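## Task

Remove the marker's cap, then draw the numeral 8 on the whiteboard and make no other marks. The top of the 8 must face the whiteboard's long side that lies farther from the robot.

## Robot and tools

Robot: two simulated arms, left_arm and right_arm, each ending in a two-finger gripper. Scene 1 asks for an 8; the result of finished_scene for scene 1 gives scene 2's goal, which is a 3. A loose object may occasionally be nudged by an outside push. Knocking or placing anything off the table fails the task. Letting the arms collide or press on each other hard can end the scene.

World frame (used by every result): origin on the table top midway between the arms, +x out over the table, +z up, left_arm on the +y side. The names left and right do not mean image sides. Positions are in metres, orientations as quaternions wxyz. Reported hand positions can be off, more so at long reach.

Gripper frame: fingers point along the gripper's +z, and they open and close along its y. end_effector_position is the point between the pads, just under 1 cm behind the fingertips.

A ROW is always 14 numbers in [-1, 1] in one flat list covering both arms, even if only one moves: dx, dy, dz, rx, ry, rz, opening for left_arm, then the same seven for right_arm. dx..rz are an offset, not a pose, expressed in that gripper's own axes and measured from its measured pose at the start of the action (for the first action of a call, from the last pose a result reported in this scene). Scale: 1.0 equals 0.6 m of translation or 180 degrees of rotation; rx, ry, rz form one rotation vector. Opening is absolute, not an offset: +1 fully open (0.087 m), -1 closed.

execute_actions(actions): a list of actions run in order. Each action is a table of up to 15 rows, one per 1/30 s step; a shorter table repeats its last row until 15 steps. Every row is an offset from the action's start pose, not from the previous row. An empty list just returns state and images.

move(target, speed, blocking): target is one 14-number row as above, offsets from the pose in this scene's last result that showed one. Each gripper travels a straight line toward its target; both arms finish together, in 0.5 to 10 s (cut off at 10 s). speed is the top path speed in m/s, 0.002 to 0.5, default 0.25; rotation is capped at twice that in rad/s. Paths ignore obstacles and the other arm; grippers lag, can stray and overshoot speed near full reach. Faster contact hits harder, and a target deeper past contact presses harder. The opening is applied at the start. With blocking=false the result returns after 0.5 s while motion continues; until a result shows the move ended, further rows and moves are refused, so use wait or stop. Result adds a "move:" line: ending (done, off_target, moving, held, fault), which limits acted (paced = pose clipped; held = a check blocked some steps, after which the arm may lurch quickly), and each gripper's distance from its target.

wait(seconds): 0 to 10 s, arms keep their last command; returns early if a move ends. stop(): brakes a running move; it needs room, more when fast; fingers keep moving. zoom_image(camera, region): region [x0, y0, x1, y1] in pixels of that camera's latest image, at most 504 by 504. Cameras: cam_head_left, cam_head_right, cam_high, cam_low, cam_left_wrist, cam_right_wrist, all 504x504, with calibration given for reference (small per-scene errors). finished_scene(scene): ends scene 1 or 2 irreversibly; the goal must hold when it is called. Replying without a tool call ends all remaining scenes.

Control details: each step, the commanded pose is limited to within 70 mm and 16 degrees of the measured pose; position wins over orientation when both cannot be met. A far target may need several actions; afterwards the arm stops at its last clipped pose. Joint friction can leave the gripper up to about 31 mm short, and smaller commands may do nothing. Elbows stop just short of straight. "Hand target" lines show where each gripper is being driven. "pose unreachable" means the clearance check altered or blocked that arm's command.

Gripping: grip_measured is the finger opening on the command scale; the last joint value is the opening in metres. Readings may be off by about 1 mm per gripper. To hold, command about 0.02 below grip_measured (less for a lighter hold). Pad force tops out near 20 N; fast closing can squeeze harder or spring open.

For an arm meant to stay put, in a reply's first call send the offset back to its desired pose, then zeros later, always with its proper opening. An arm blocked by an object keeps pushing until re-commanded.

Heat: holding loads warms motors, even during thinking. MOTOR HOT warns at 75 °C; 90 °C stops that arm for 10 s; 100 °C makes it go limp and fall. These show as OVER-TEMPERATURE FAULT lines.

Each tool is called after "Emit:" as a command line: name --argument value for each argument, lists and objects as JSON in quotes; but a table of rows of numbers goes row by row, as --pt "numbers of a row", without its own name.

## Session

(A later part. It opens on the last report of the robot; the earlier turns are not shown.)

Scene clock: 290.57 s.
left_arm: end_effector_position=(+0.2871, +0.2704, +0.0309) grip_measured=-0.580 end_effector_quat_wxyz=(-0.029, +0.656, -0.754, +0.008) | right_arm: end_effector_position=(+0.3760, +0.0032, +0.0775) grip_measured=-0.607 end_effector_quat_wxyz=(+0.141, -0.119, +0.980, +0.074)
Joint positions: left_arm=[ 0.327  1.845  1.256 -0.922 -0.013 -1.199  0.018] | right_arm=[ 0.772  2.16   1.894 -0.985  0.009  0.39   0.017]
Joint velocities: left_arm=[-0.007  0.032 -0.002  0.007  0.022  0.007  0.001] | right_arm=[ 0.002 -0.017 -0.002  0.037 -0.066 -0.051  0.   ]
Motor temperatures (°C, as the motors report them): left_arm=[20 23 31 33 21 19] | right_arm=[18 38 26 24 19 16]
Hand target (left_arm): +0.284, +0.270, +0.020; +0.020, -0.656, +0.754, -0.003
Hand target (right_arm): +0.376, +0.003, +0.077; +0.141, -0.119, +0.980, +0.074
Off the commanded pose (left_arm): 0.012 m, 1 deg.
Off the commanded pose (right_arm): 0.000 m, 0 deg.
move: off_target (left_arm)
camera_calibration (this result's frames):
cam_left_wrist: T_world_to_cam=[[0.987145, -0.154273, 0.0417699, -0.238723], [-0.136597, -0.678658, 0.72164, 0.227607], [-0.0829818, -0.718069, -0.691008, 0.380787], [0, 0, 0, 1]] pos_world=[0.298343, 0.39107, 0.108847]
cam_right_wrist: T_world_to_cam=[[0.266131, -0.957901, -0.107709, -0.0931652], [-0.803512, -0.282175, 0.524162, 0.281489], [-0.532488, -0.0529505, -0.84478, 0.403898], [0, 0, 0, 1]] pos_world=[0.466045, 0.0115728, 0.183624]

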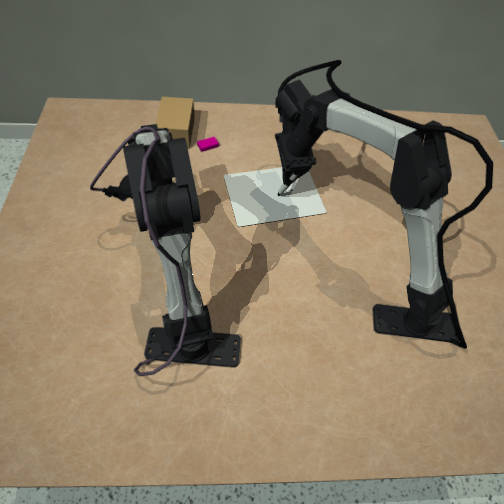

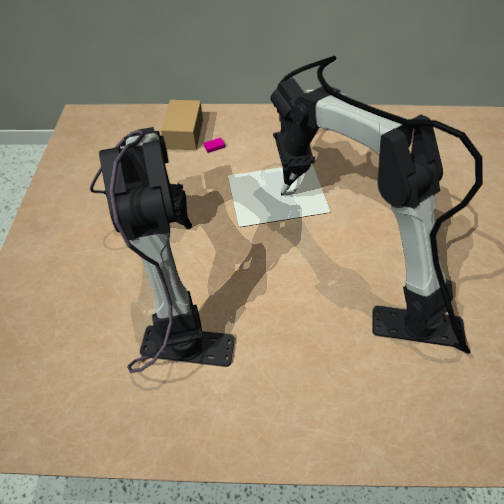

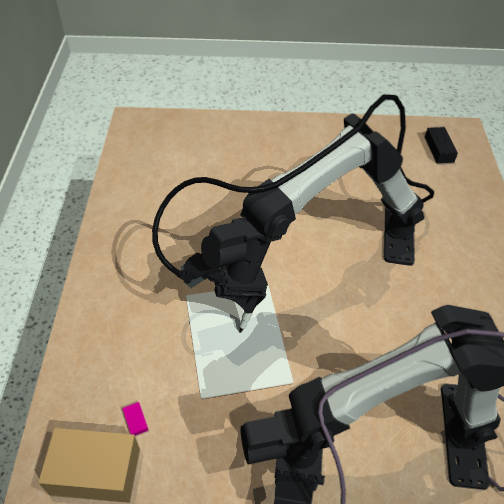

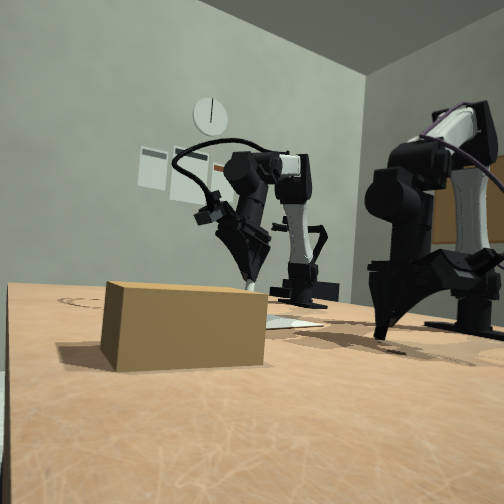

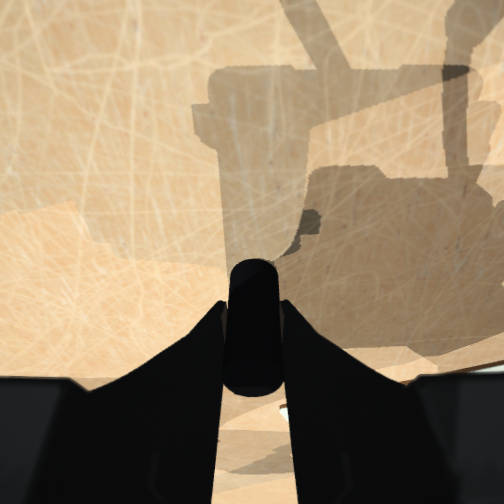

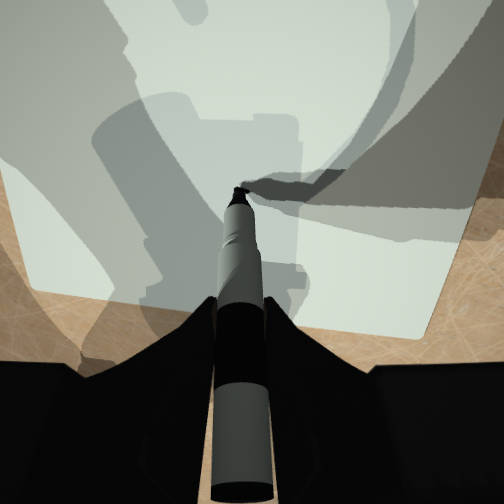

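Emit:
execute_actions --actions '[[[0,0,0.03,0,0,0,-0.62,0,0,0,0,0,0,-0.65]],[[0,0,0,0,0,0,1,0,0,0,0,0,0,-0.65]],[[0.05,0,-0.08,0,0,0,1,0,0,0,0,0,0,-0.65]]]'

Scene clock: 296.37 s.
left_arm: end_effector_position=(+0.2882, +0.2399, +0.0767) grip_measured=+1.000 end_effector_quat_wxyz=(-0.045, +0.651, -0.757, +0.021) | right_arm: end_effector_position=(+0.3760, +0.0032, +0.0775) grip_measured=-0.607 end_effector_quat_wxyz=(+0.141, -0.119, +0.980, +0.074)
Joint positions: left_arm=[ 0.238  1.749  1.322 -1.047 -0.013 -1.275  0.087] | right_arm=[ 0.772  2.16   1.894 -0.985  0.009  0.39   0.017]
Joint velocities: left_arm=[-0.012  0.007  0.002 -0.154 -0.051  0.037  0.   ] | right_arm=[-0.002 -0.012 -0.002  0.022 -0.007 -0.037  0.   ]
Motor temperatures (°C, as the motors report them): left_arm=[20 23 31 31 21 19] | right_arm=[18 40 26 24 19 16]
Hand target (left_arm): +0.282, +0.240, +0.076; +0.032, -0.656, +0.754, -0.011
Hand target (right_arm): +0.376, +0.003, +0.077; +0.141, -0.119, +0.980, +0.074
Off the commanded pose (left_arm): 0.007 m, 2 deg.
Off the commanded pose (right_arm): 0.000 m, 0 deg.
camera_calibration (this result's frames):
cam_left_wrist: T_world_to_cam=[[0.982612, -0.166992, 0.0811611, -0.245123], [-0.174193, -0.677828, 0.714287, 0.185187], [-0.0642668, -0.716004, -0.695131, 0.385117], [0, 0, 0, 1]] pos_world=[0.29787, 0.360337, 0.155325]
cam_right_wrist: T_world_to_cam=[[0.266131, -0.957901, -0.107709, -0.0931652], [-0.803512, -0.282175, 0.524162, 0.281489], [-0.532488, -0.0529505, -0.84478, 0.403898], [0, 0, 0, 1]] pos_world=[0.466045, 0.0115728, 0.183624]

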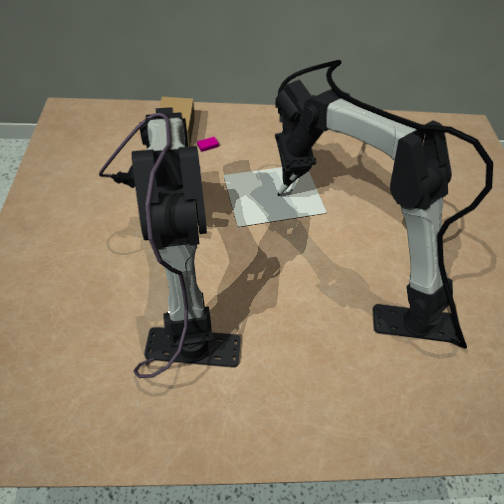

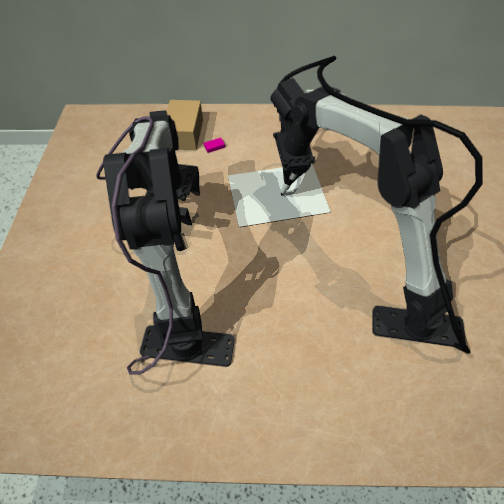

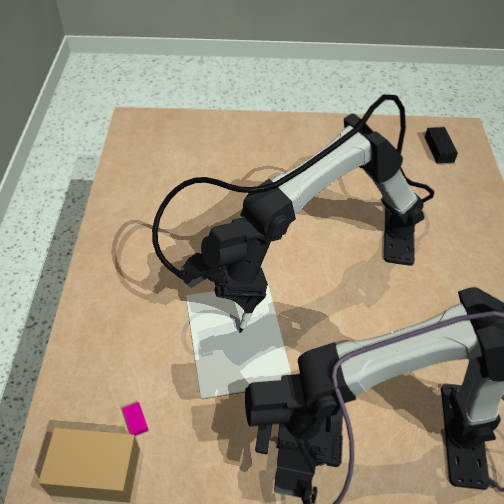

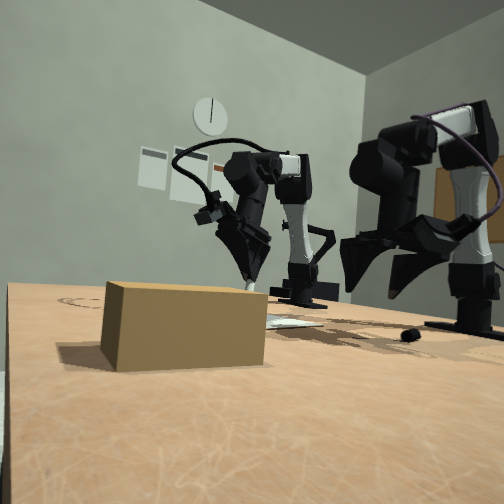

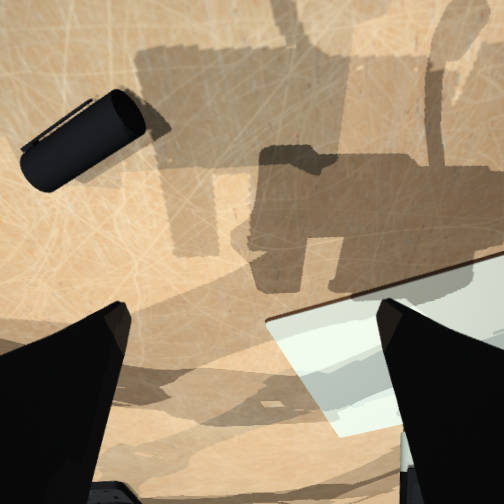

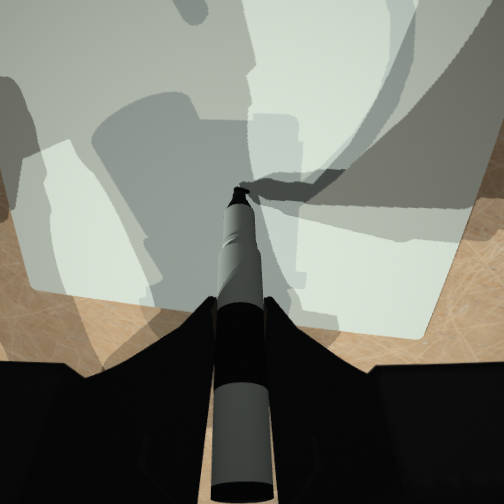

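Emit:
move --target '[0.158,-0.138,0.085,-0.02,0.08,-0.117,1,0,0,0,0,0,0,-0.65]' --speed 0.15

Scene clock: 305.57 s.
left_arm: end_effector_position=(+0.3538, +0.1408, +0.0335) grip_measured=+1.000 end_effector_quat_wxyz=(+0.073, +0.771, -0.627, +0.080) | right_arm: end_effector_position=(+0.3760, +0.0032, +0.0775) grip_measured=-0.607 end_effector_quat_wxyz=(+0.141, -0.119, +0.980, +0.074)
Joint positions: left_arm=[ 0.061  2.036  1.476 -0.971  0.212 -1.812  0.087] | right_arm=[ 0.772  2.16   1.894 -0.985  0.009  0.39   0.017]
Joint velocities: left_arm=[-0.007  0.007 -0.007 -0.022 -0.022 -0.051  0.   ] | right_arm=[-0.002 -0.002 -0.002  0.007 -0.037  0.051 -0.   ]
Motor temperatures (°C, as the motors report them): left_arm=[20 24 31 30 21 19] | right_arm=[18 41 26 24 19 16]
Hand target (left_arm): +0.361, +0.136, +0.030; +0.075, +0.771, -0.626, +0.087
Hand target (right_arm): +0.376, +0.003, +0.077; +0.141, -0.119, +0.980, +0.074
Off the commanded pose (left_arm): 0.010 m, 1 deg.
Off the commanded pose (right_arm): 0.000 m, 0 deg.
move: done
camera_calibration (this result's frames):
cam_left_wrist: T_world_to_cam=[[0.982574, 0.185144, -0.0164299, -0.368908], [0.105138, -0.480722, 0.870547, 0.0284089], [0.153278, -0.857105, -0.491811, 0.224374], [0, 0, 0, 1]] pos_world=[0.325101, 0.27427, 0.079557]
cam_right_wrist: T_world_to_cam=[[0.266131, -0.957901, -0.107709, -0.0931652], [-0.803512, -0.282175, 0.524162, 0.281489], [-0.532488, -0.0529505, -0.84478, 0.403898], [0, 0, 0, 1]] pos_world=[0.466045, 0.0115728, 0.183624]

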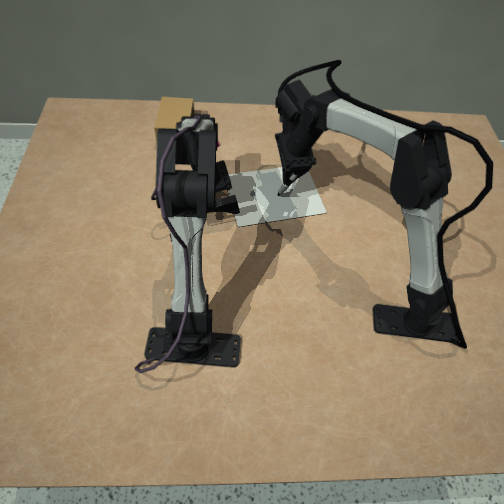

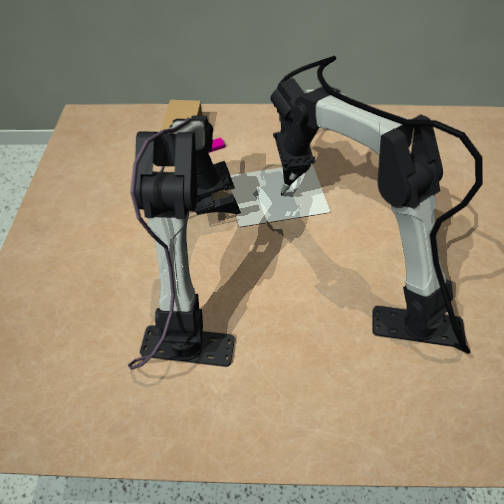

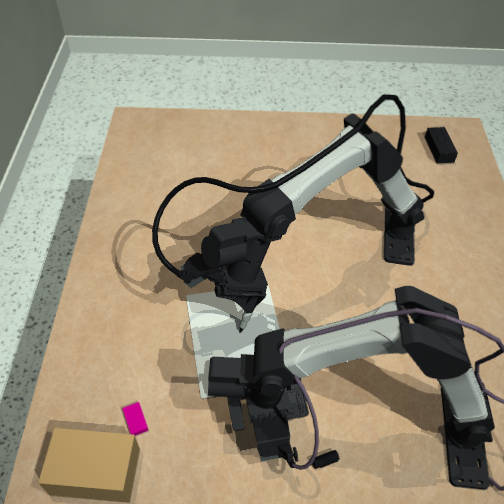

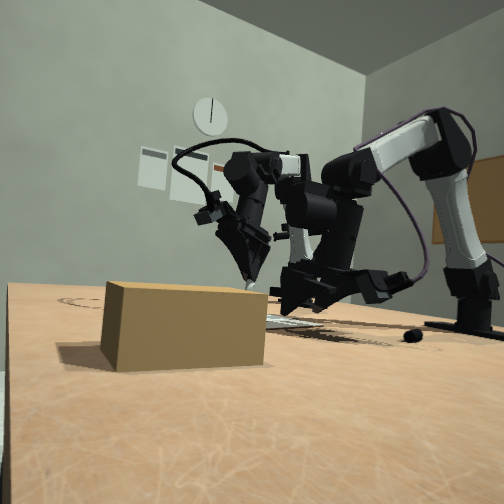

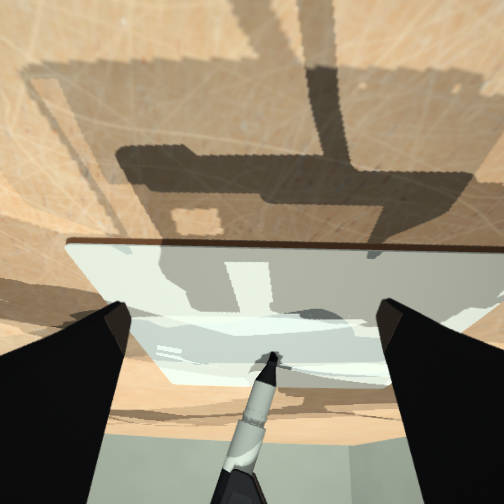

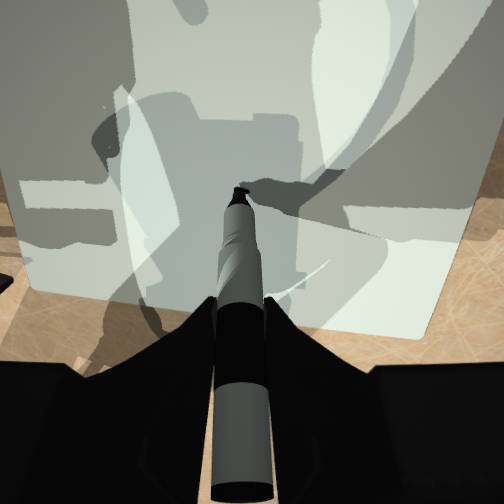

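Emit:
move --target '[0.035,-0.03,0.07,0,0,0,1,0,0,0,0,0,0,-0.65]' --speed 0.04

Emit:
move --target '[-0.012,0.008,0.06,-0.02,0,0,1,0,0,0,0,0,0,-0.65]' --speed 0.03

Scene clock: 312.97 s.
left_arm: end_effector_position=(+0.3751, +0.1225, +0.0136) grip_measured=+1.000 end_effector_quat_wxyz=(+0.068, +0.773, -0.625, +0.088) | right_arm: end_effector_position=(+0.3771, +0.0018, +0.0774) grip_measured=-0.607 end_effector_quat_wxyz=(+0.143, -0.118, +0.980, +0.070)
Joint positions: left_arm=[ 0.018  2.123  1.523 -0.902  0.213 -1.865  0.087] | right_arm=[ 0.772  2.16   1.894 -0.985  0.019  0.39   0.017]
Joint velocities: left_arm=[ 0.012  0.007  0.012 -0.022 -0.037 -0.022  0.   ] | right_arm=[ 0.012  0.012 -0.017 -0.007 -0.007  0.007 -0.001]
Motor temperatures (°C, as the motors report them): left_arm=[20 25 31 30 21 19] | right_arm=[18 43 27 24 19 16]
Hand target (left_arm): +0.376, +0.116, -0.003; +0.073, +0.771, -0.627, +0.080
Hand target (right_arm): +0.376, +0.003, +0.077; +0.141, -0.119, +0.980, +0.074
Off the commanded pose (left_arm): 0.018 m, 1 deg.
Off the commanded pose (right_arm): 0.002 m, 1 deg.
move: off_target (left_arm)
camera_calibration (this result's frames):
cam_left_wrist: T_world_to_cam=[[0.981158, 0.193206, -0.000219916, -0.387475], [0.0939319, -0.47602, 0.874404, 0.0383608], [0.168835, -0.857949, -0.485199, 0.189817], [0, 0, 0, 1]] pos_world=[0.344524, 0.255976, 0.0584711]
cam_right_wrist: T_world_to_cam=[[0.263716, -0.959511, -0.0989585, -0.0945474], [-0.807298, -0.275695, 0.521787, 0.283622], [-0.527943, -0.0577145, -0.847317, 0.402777], [0, 0, 0, 1]] pos_world=[0.466544, 0.0107202, 0.183933]

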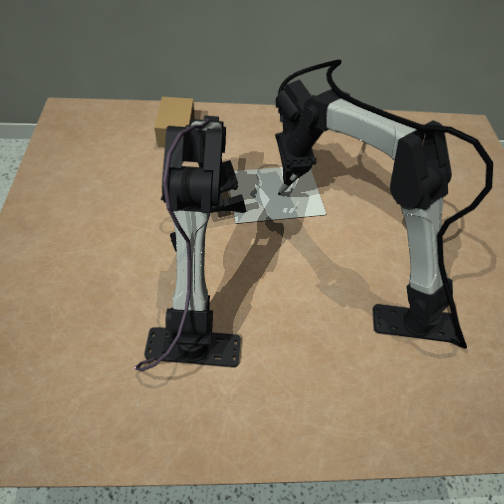

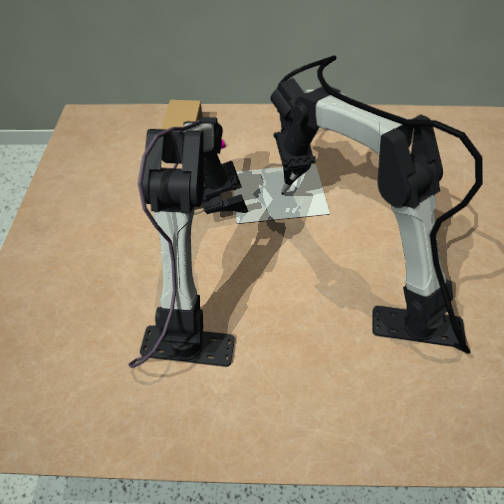

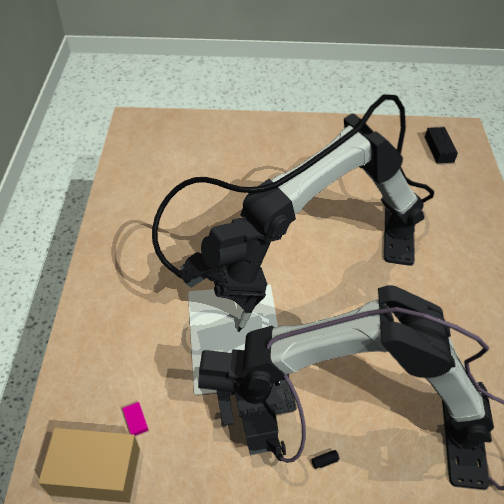

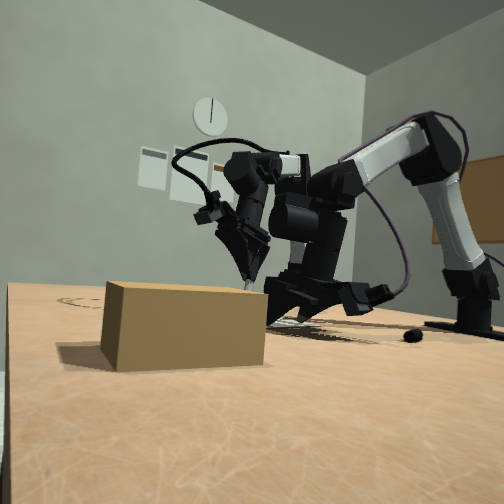

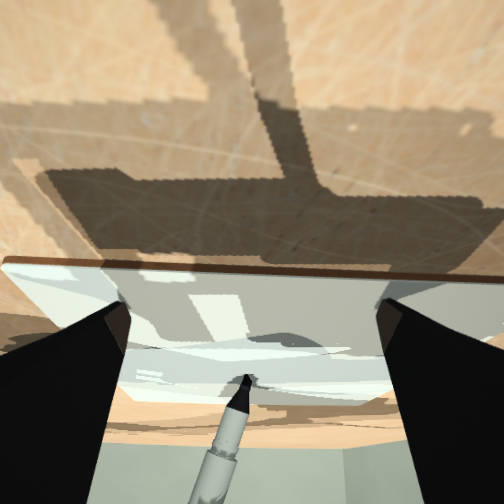

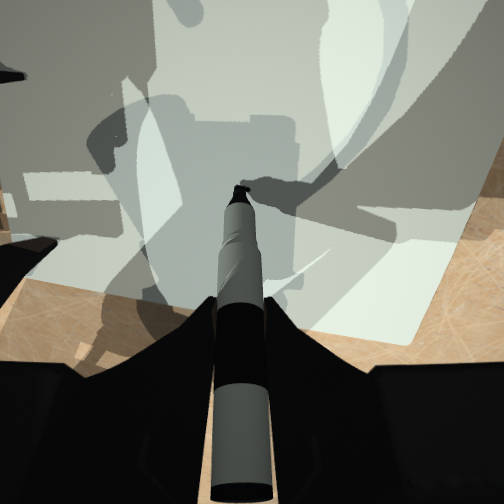

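Scene clock: 314.43 s.
left_arm: end_effector_position=(+0.3787, +0.1210, +0.0122) grip_measured=+1.000 end_effector_quat_wxyz=(+0.075, +0.769, -0.626, +0.100) | right_arm: end_effector_position=(+0.3778, +0.0008, +0.0773) grip_measured=-0.607 end_effector_quat_wxyz=(+0.145, -0.118, +0.980, +0.067)
Joint positions: left_arm=[ 0.026  2.133  1.523 -0.882  0.239 -1.853  0.087] | right_arm=[ 0.772  2.16   1.894 -0.985  0.026  0.39   0.017]
Joint velocities: left_arm=[ 0.002  0.012 -0.002  0.007  0.037 -0.007  0.   ] | right_arm=[-0.017 -0.007 -0.012 -0.007  0.022 -0.081 -0.   ]
Motor temperatures (°C, as the motors report them): left_arm=[20 25 31 29 21 19] | right_arm=[18 43 27 24 19 16]
Hand target (left_arm): +0.368, +0.121, -0.021; +0.093, +0.770, -0.627, +0.068
Hand target (right_arm): +0.377, +0.002, +0.077; +0.143, -0.118, +0.980, +0.070
Off the commanded pose (left_arm): 0.036 m, 4 deg.
Off the commanded pose (right_arm): 0.001 m, 0 deg.
move: off_target (left_arm)
camera_calibration (this result's frames):
cam_left_wrist: T_world_to_cam=[[0.982365, 0.186882, 0.00586862, -0.390453], [0.0810281, -0.4538, 0.887412, 0.0405626], [0.168505, -0.871287, -0.46094, 0.188664], [0, 0, 0, 1]] pos_world=[0.34849, 0.255757, 0.0532584]
cam_right_wrist: T_world_to_cam=[[0.262013, -0.960582, -0.0929017, -0.0954916], [-0.8099, -0.271213, 0.520102, 0.285102], [-0.524797, -0.0610322, -0.849037, 0.401991], [0, 0, 0, 1]] pos_world=[0.466888, 0.0101303, 0.184152]

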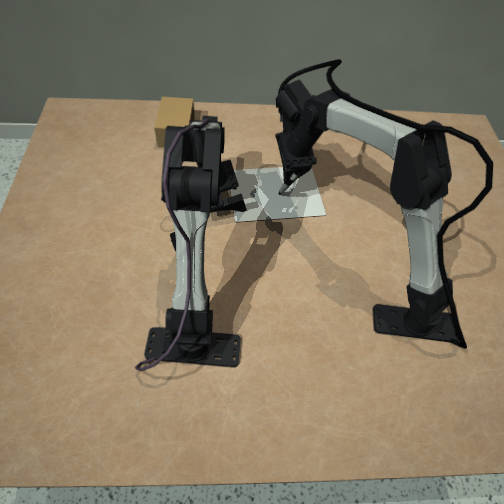

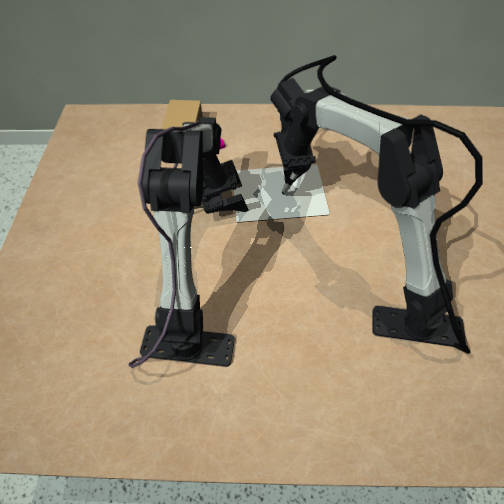

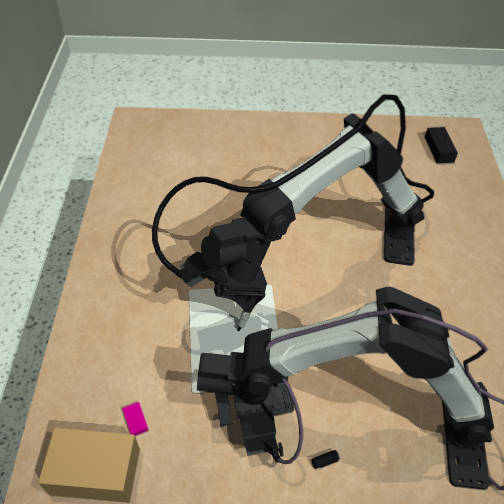

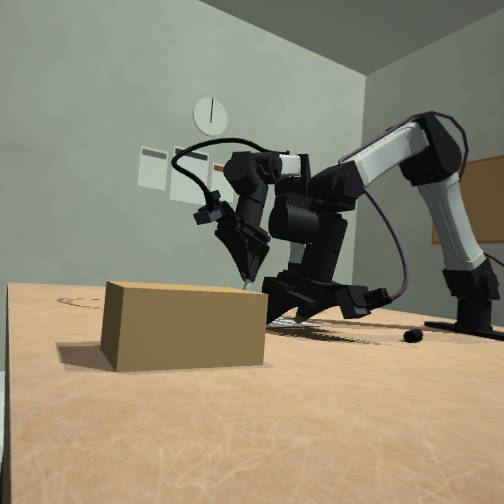

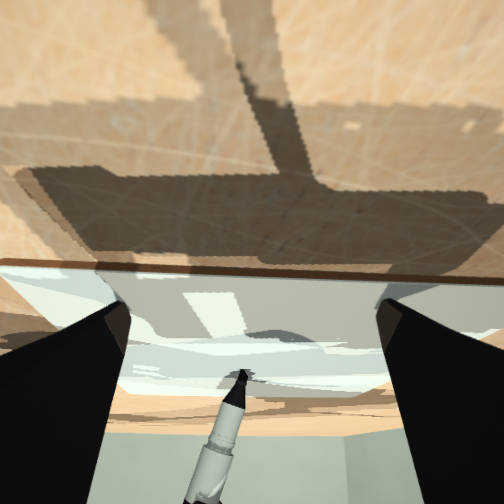

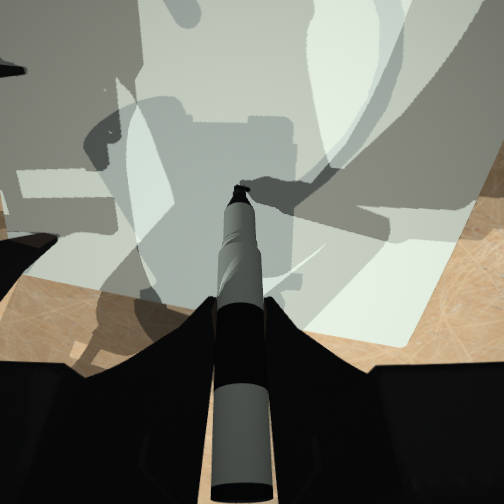

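Emit:
execute_actions --actions '[[[-0.014,0.014,0.045,-0.022,-0.008,0,1,-0.005,0.025,0.031,-0.022,0.005,0,-0.65]]]'

Scene clock: 321.43 s.
left_arm: end_effector_position=(+0.3800, +0.1206, +0.0125) grip_measured=+1.000 end_effector_quat_wxyz=(+0.075, +0.767, -0.629, +0.102) | right_arm: end_effector_position=(+0.3795, +0.0123, +0.0768) grip_measured=-0.607 end_effector_quat_wxyz=(+0.146, -0.121, +0.977, +0.094)
Joint positions: left_arm=[ 0.026  2.137  1.53  -0.883  0.24  -1.846  0.087] | right_arm=[ 0.772  2.166  1.894 -0.95  -0.021  0.39   0.017]
Joint velocities: left_arm=[-0.007 -0.002 -0.002  0.022 -0.007 -0.051  0.   ] | right_arm=[ 0.002  0.002  0.007  0.022 -0.051 -0.051 -0.001]
Motor temperatures (°C, as the motors report them): left_arm=[20 25 31 29 21 19] | right_arm=[18 44 27 24 19 16]
Hand target (left_arm): +0.369, +0.121, -0.015; +0.094, +0.767, -0.631, +0.069
Hand target (right_arm): +0.381, +0.019, +0.062; +0.133, -0.123, +0.978, +0.100
Off the commanded pose (left_arm): 0.030 m, 4 deg.
Off the commanded pose (right_arm): 0.016 m, 2 deg.
camera_calibration (this result's frames):
cam_left_wrist: T_world_to_cam=[[0.983582, 0.180236, 0.00904486, -0.391403], [0.0748847, -0.453235, 0.88824, 0.0422534], [0.164192, -0.87298, -0.45929, 0.190037], [0, 0, 0, 1]] pos_world=[0.35061, 0.255594, 0.0532913]
cam_right_wrist: T_world_to_cam=[[0.276344, -0.950196, -0.144085, -0.0865954], [-0.803773, -0.310696, 0.507363, 0.288961], [-0.526862, -0.0243951, -0.849601, 0.403574], [0, 0, 0, 1]] pos_world=[0.468817, 0.0173415, 0.183791]

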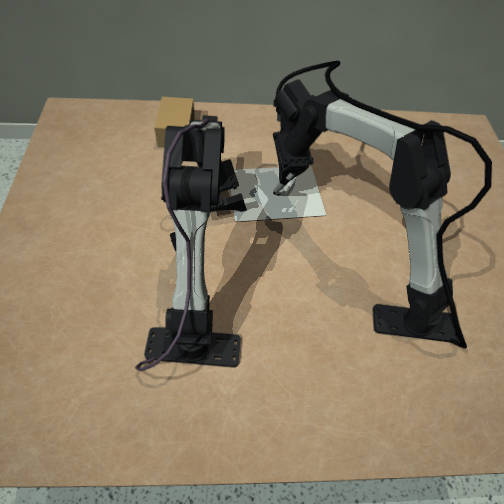

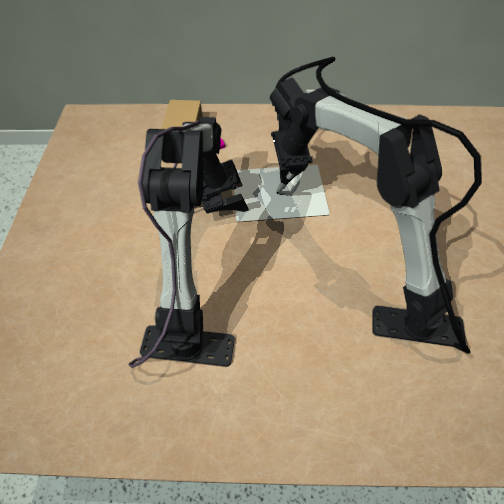

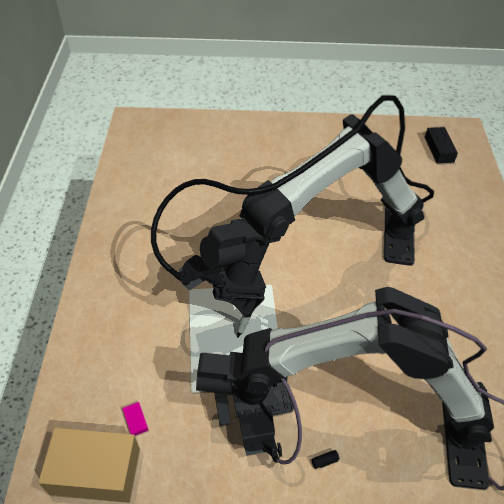

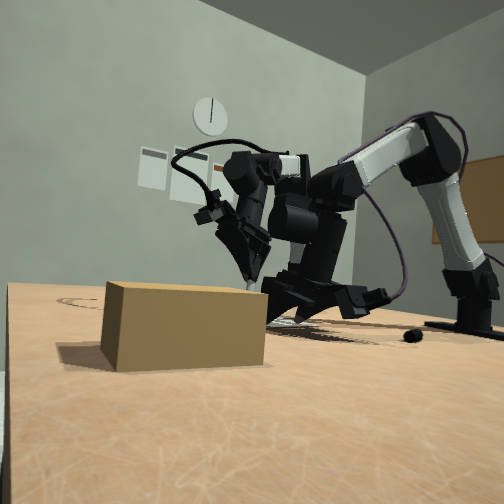

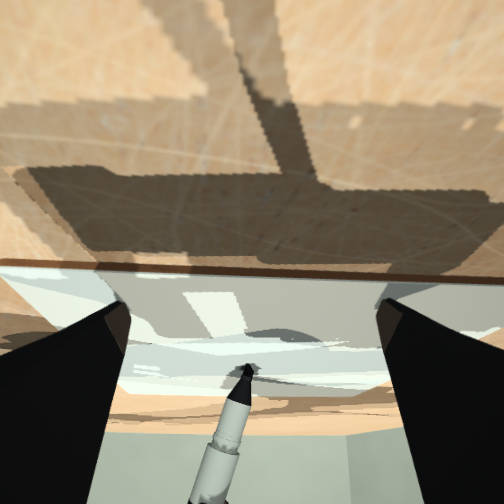

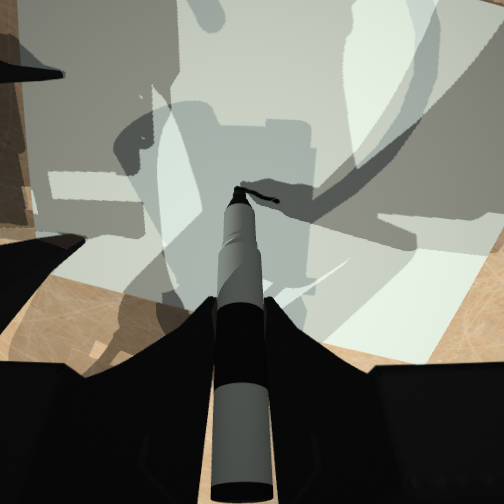

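Emit:
execute_actions --actions '[[[-0.012,0.02,0.04,-0.022,-0.008,0,1,-0.013,0.014,0.034,-0.008,-0.003,0.001,-0.65]],[[-0.012,0.02,0.04,-0.022,-0.008,0,1,-0.0226,-0.002,0.035,0.012,-0.013,0.001,-0.65]]]'

Scene clock: 329.13 s.
left_arm: end_effector_position=(+0.3800, +0.1206, +0.0125) grip_measured=+1.000 end_effector_quat_wxyz=(+0.075, +0.767, -0.629, +0.102) | right_arm: end_effector_position=(+0.4004, +0.0234, +0.0755) grip_measured=-0.607 end_effector_quat_wxyz=(+0.179, -0.116, +0.972, +0.101)
Joint positions: left_arm=[ 0.026  2.137  1.53  -0.883  0.24  -1.845  0.087] | right_arm=[ 0.772  2.199  1.928 -0.886  0.001  0.397  0.017]
Joint velocities: left_arm=[ 0.017 -0.017 -0.002 -0.051  0.037 -0.022  0.   ] | right_arm=[-0.007 -0.007 -0.002 -0.007 -0.007 -0.051 -0.001]
Motor temperatures (°C, as the motors report them): left_arm=[20 25 31 29 21 19] | right_arm=[18 43 27 24 19 16]
Hand target (left_arm): +0.367, +0.119, -0.011; +0.094, +0.765, -0.633, +0.071
Hand target (right_arm): +0.404, +0.027, +0.061; +0.178, -0.115, +0.973, +0.091
Off the commanded pose (left_arm): 0.028 m, 4 deg.
Off the commanded pose (right_arm): 0.016 m, 1 deg.
camera_calibration (this result's frames):
cam_left_wrist: T_world_to_cam=[[0.983713, 0.179509, 0.0092355, -0.391335], [0.0743854, -0.453331, 0.888233, 0.0424548], [0.163633, -0.873079, -0.459301, 0.190262], [0, 0, 0, 1]] pos_world=[0.350671, 0.255608, 0.0532918]
cam_right_wrist: T_world_to_cam=[[0.272444, -0.950479, -0.149545, -0.0800528], [-0.838303, -0.310771, 0.447962, 0.328133], [-0.472253, 0.00331937, -0.881457, 0.393639], [0, 0, 0, 1]] pos_world=[0.482782, 0.0245789, 0.188013]

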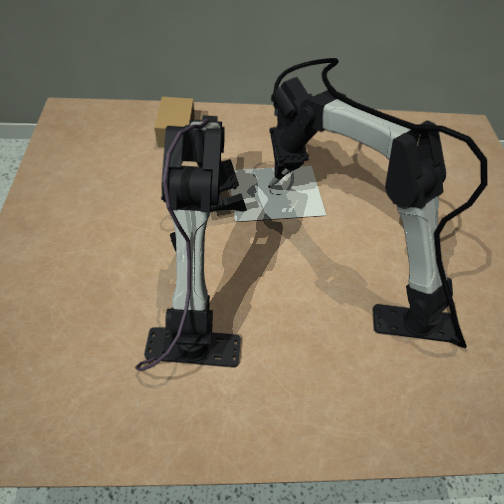

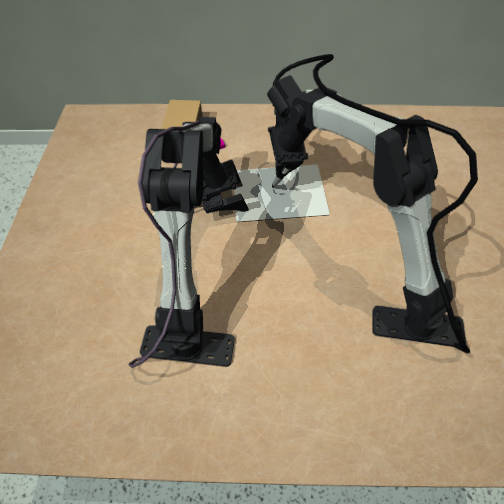

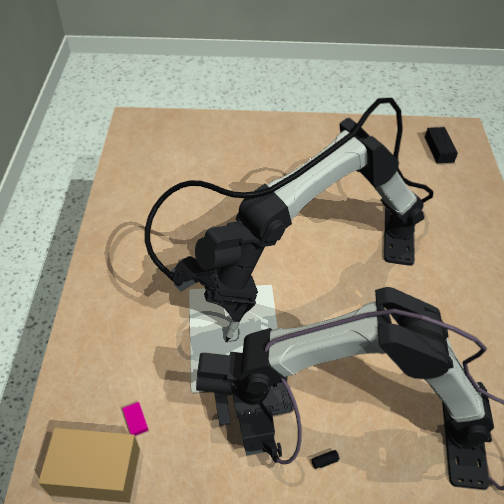

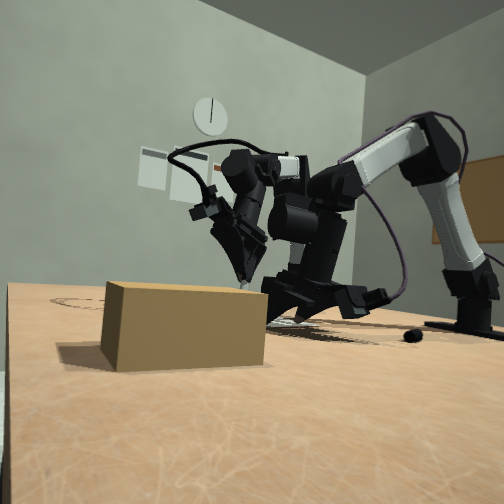

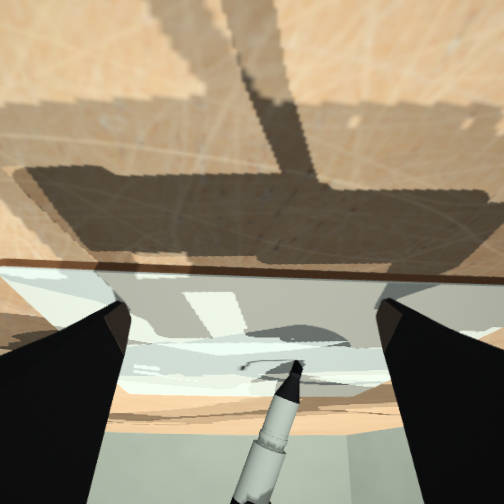

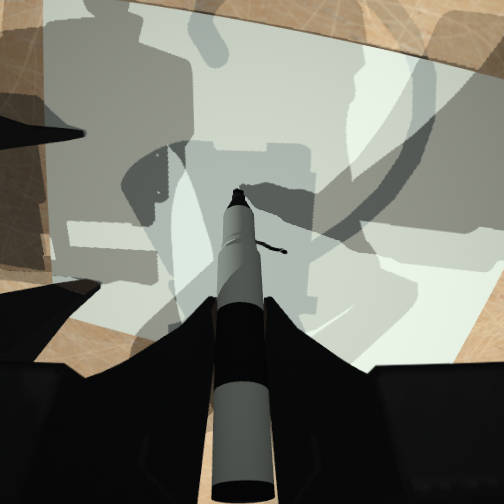

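Emit:
execute_actions --actions '[]'

Scene clock: 347.30 s.
left_arm: end_effector_position=(+0.3800, +0.1206, +0.0125) grip_measured=+1.000 end_effector_quat_wxyz=(+0.075, +0.767, -0.629, +0.102) | right_arm: end_effector_position=(+0.4003, +0.0234, +0.0755) grip_measured=-0.607 end_effector_quat_wxyz=(+0.179, -0.116, +0.972, +0.101)
Joint positions: left_arm=[ 0.026  2.137  1.53  -0.883  0.24  -1.845  0.087] | right_arm=[ 0.772  2.199  1.928 -0.886  0.001  0.397  0.017]
Joint velocities: left_arm=[-0.002 -0.007 -0.012 -0.007  0.051  0.007  0.   ] | right_arm=[ 0.002  0.012 -0.002 -0.007 -0.051 -0.007 -0.   ]
Motor temperatures (°C, as the motors report them): left_arm=[20 26 30 28 21 19] | right_arm=[18 42 28 25 19 16]
Hand target (left_arm): +0.367, +0.119, -0.011; +0.094, +0.765, -0.633, +0.071
Hand target (right_arm): +0.404, +0.027, +0.061; +0.178, -0.115, +0.973, +0.091
Off the commanded pose (left_arm): 0.028 m, 4 deg.
Off the commanded pose (right_arm): 0.016 m, 1 deg.
camera_calibration (this result's frames):
cam_left_wrist: T_world_to_cam=[[0.983713, 0.179509, 0.0092355, -0.391335], [0.0743854, -0.453331, 0.888233, 0.0424548], [0.163633, -0.873079, -0.459301, 0.190262], [0, 0, 0, 1]] pos_world=[0.350671, 0.255608, 0.0532918]
cam_right_wrist: T_world_to_cam=[[0.272098, -0.950556, -0.149687, -0.0798861], [-0.838371, -0.310533, 0.448, 0.328152], [-0.472331, 0.00359343, -0.881414, 0.393661], [0, 0, 0, 1]] pos_world=[0.482788, 0.0245513, 0.188008]

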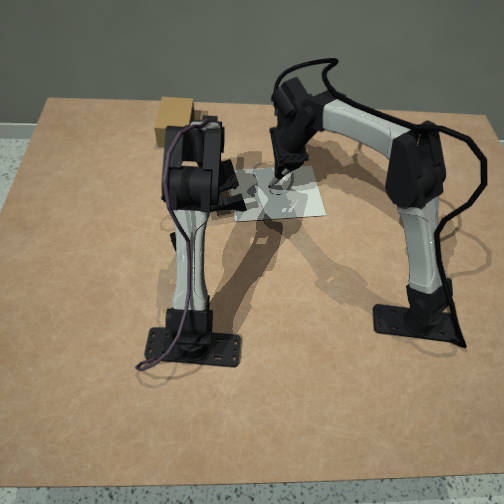

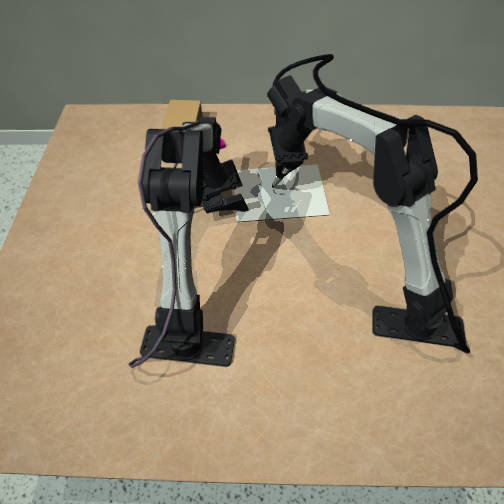

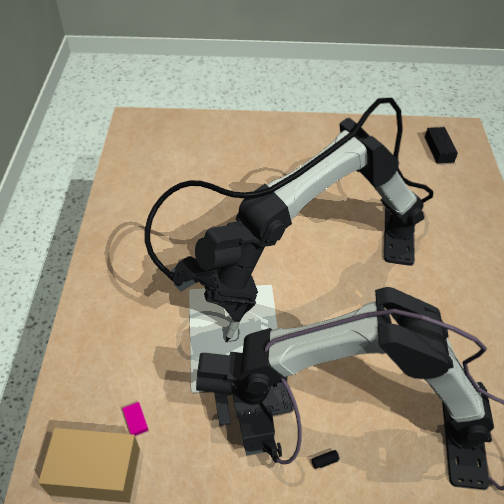

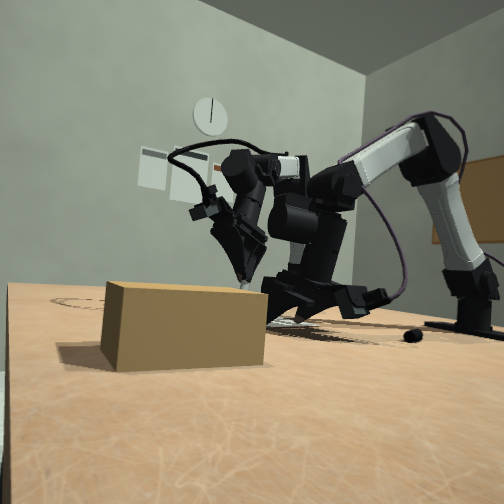

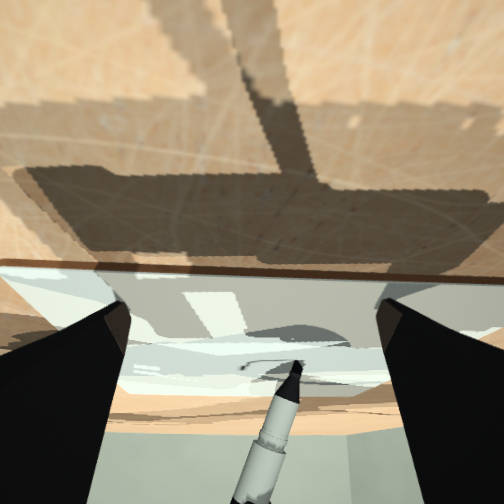

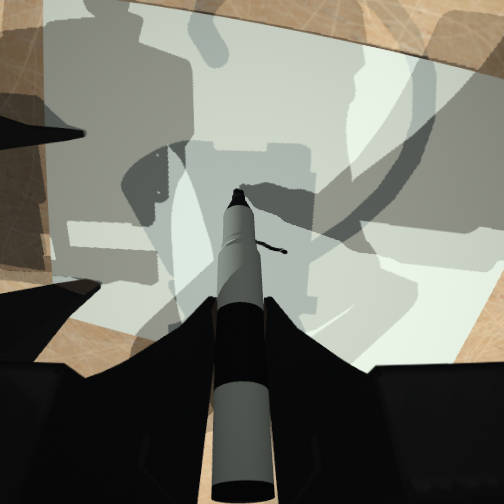

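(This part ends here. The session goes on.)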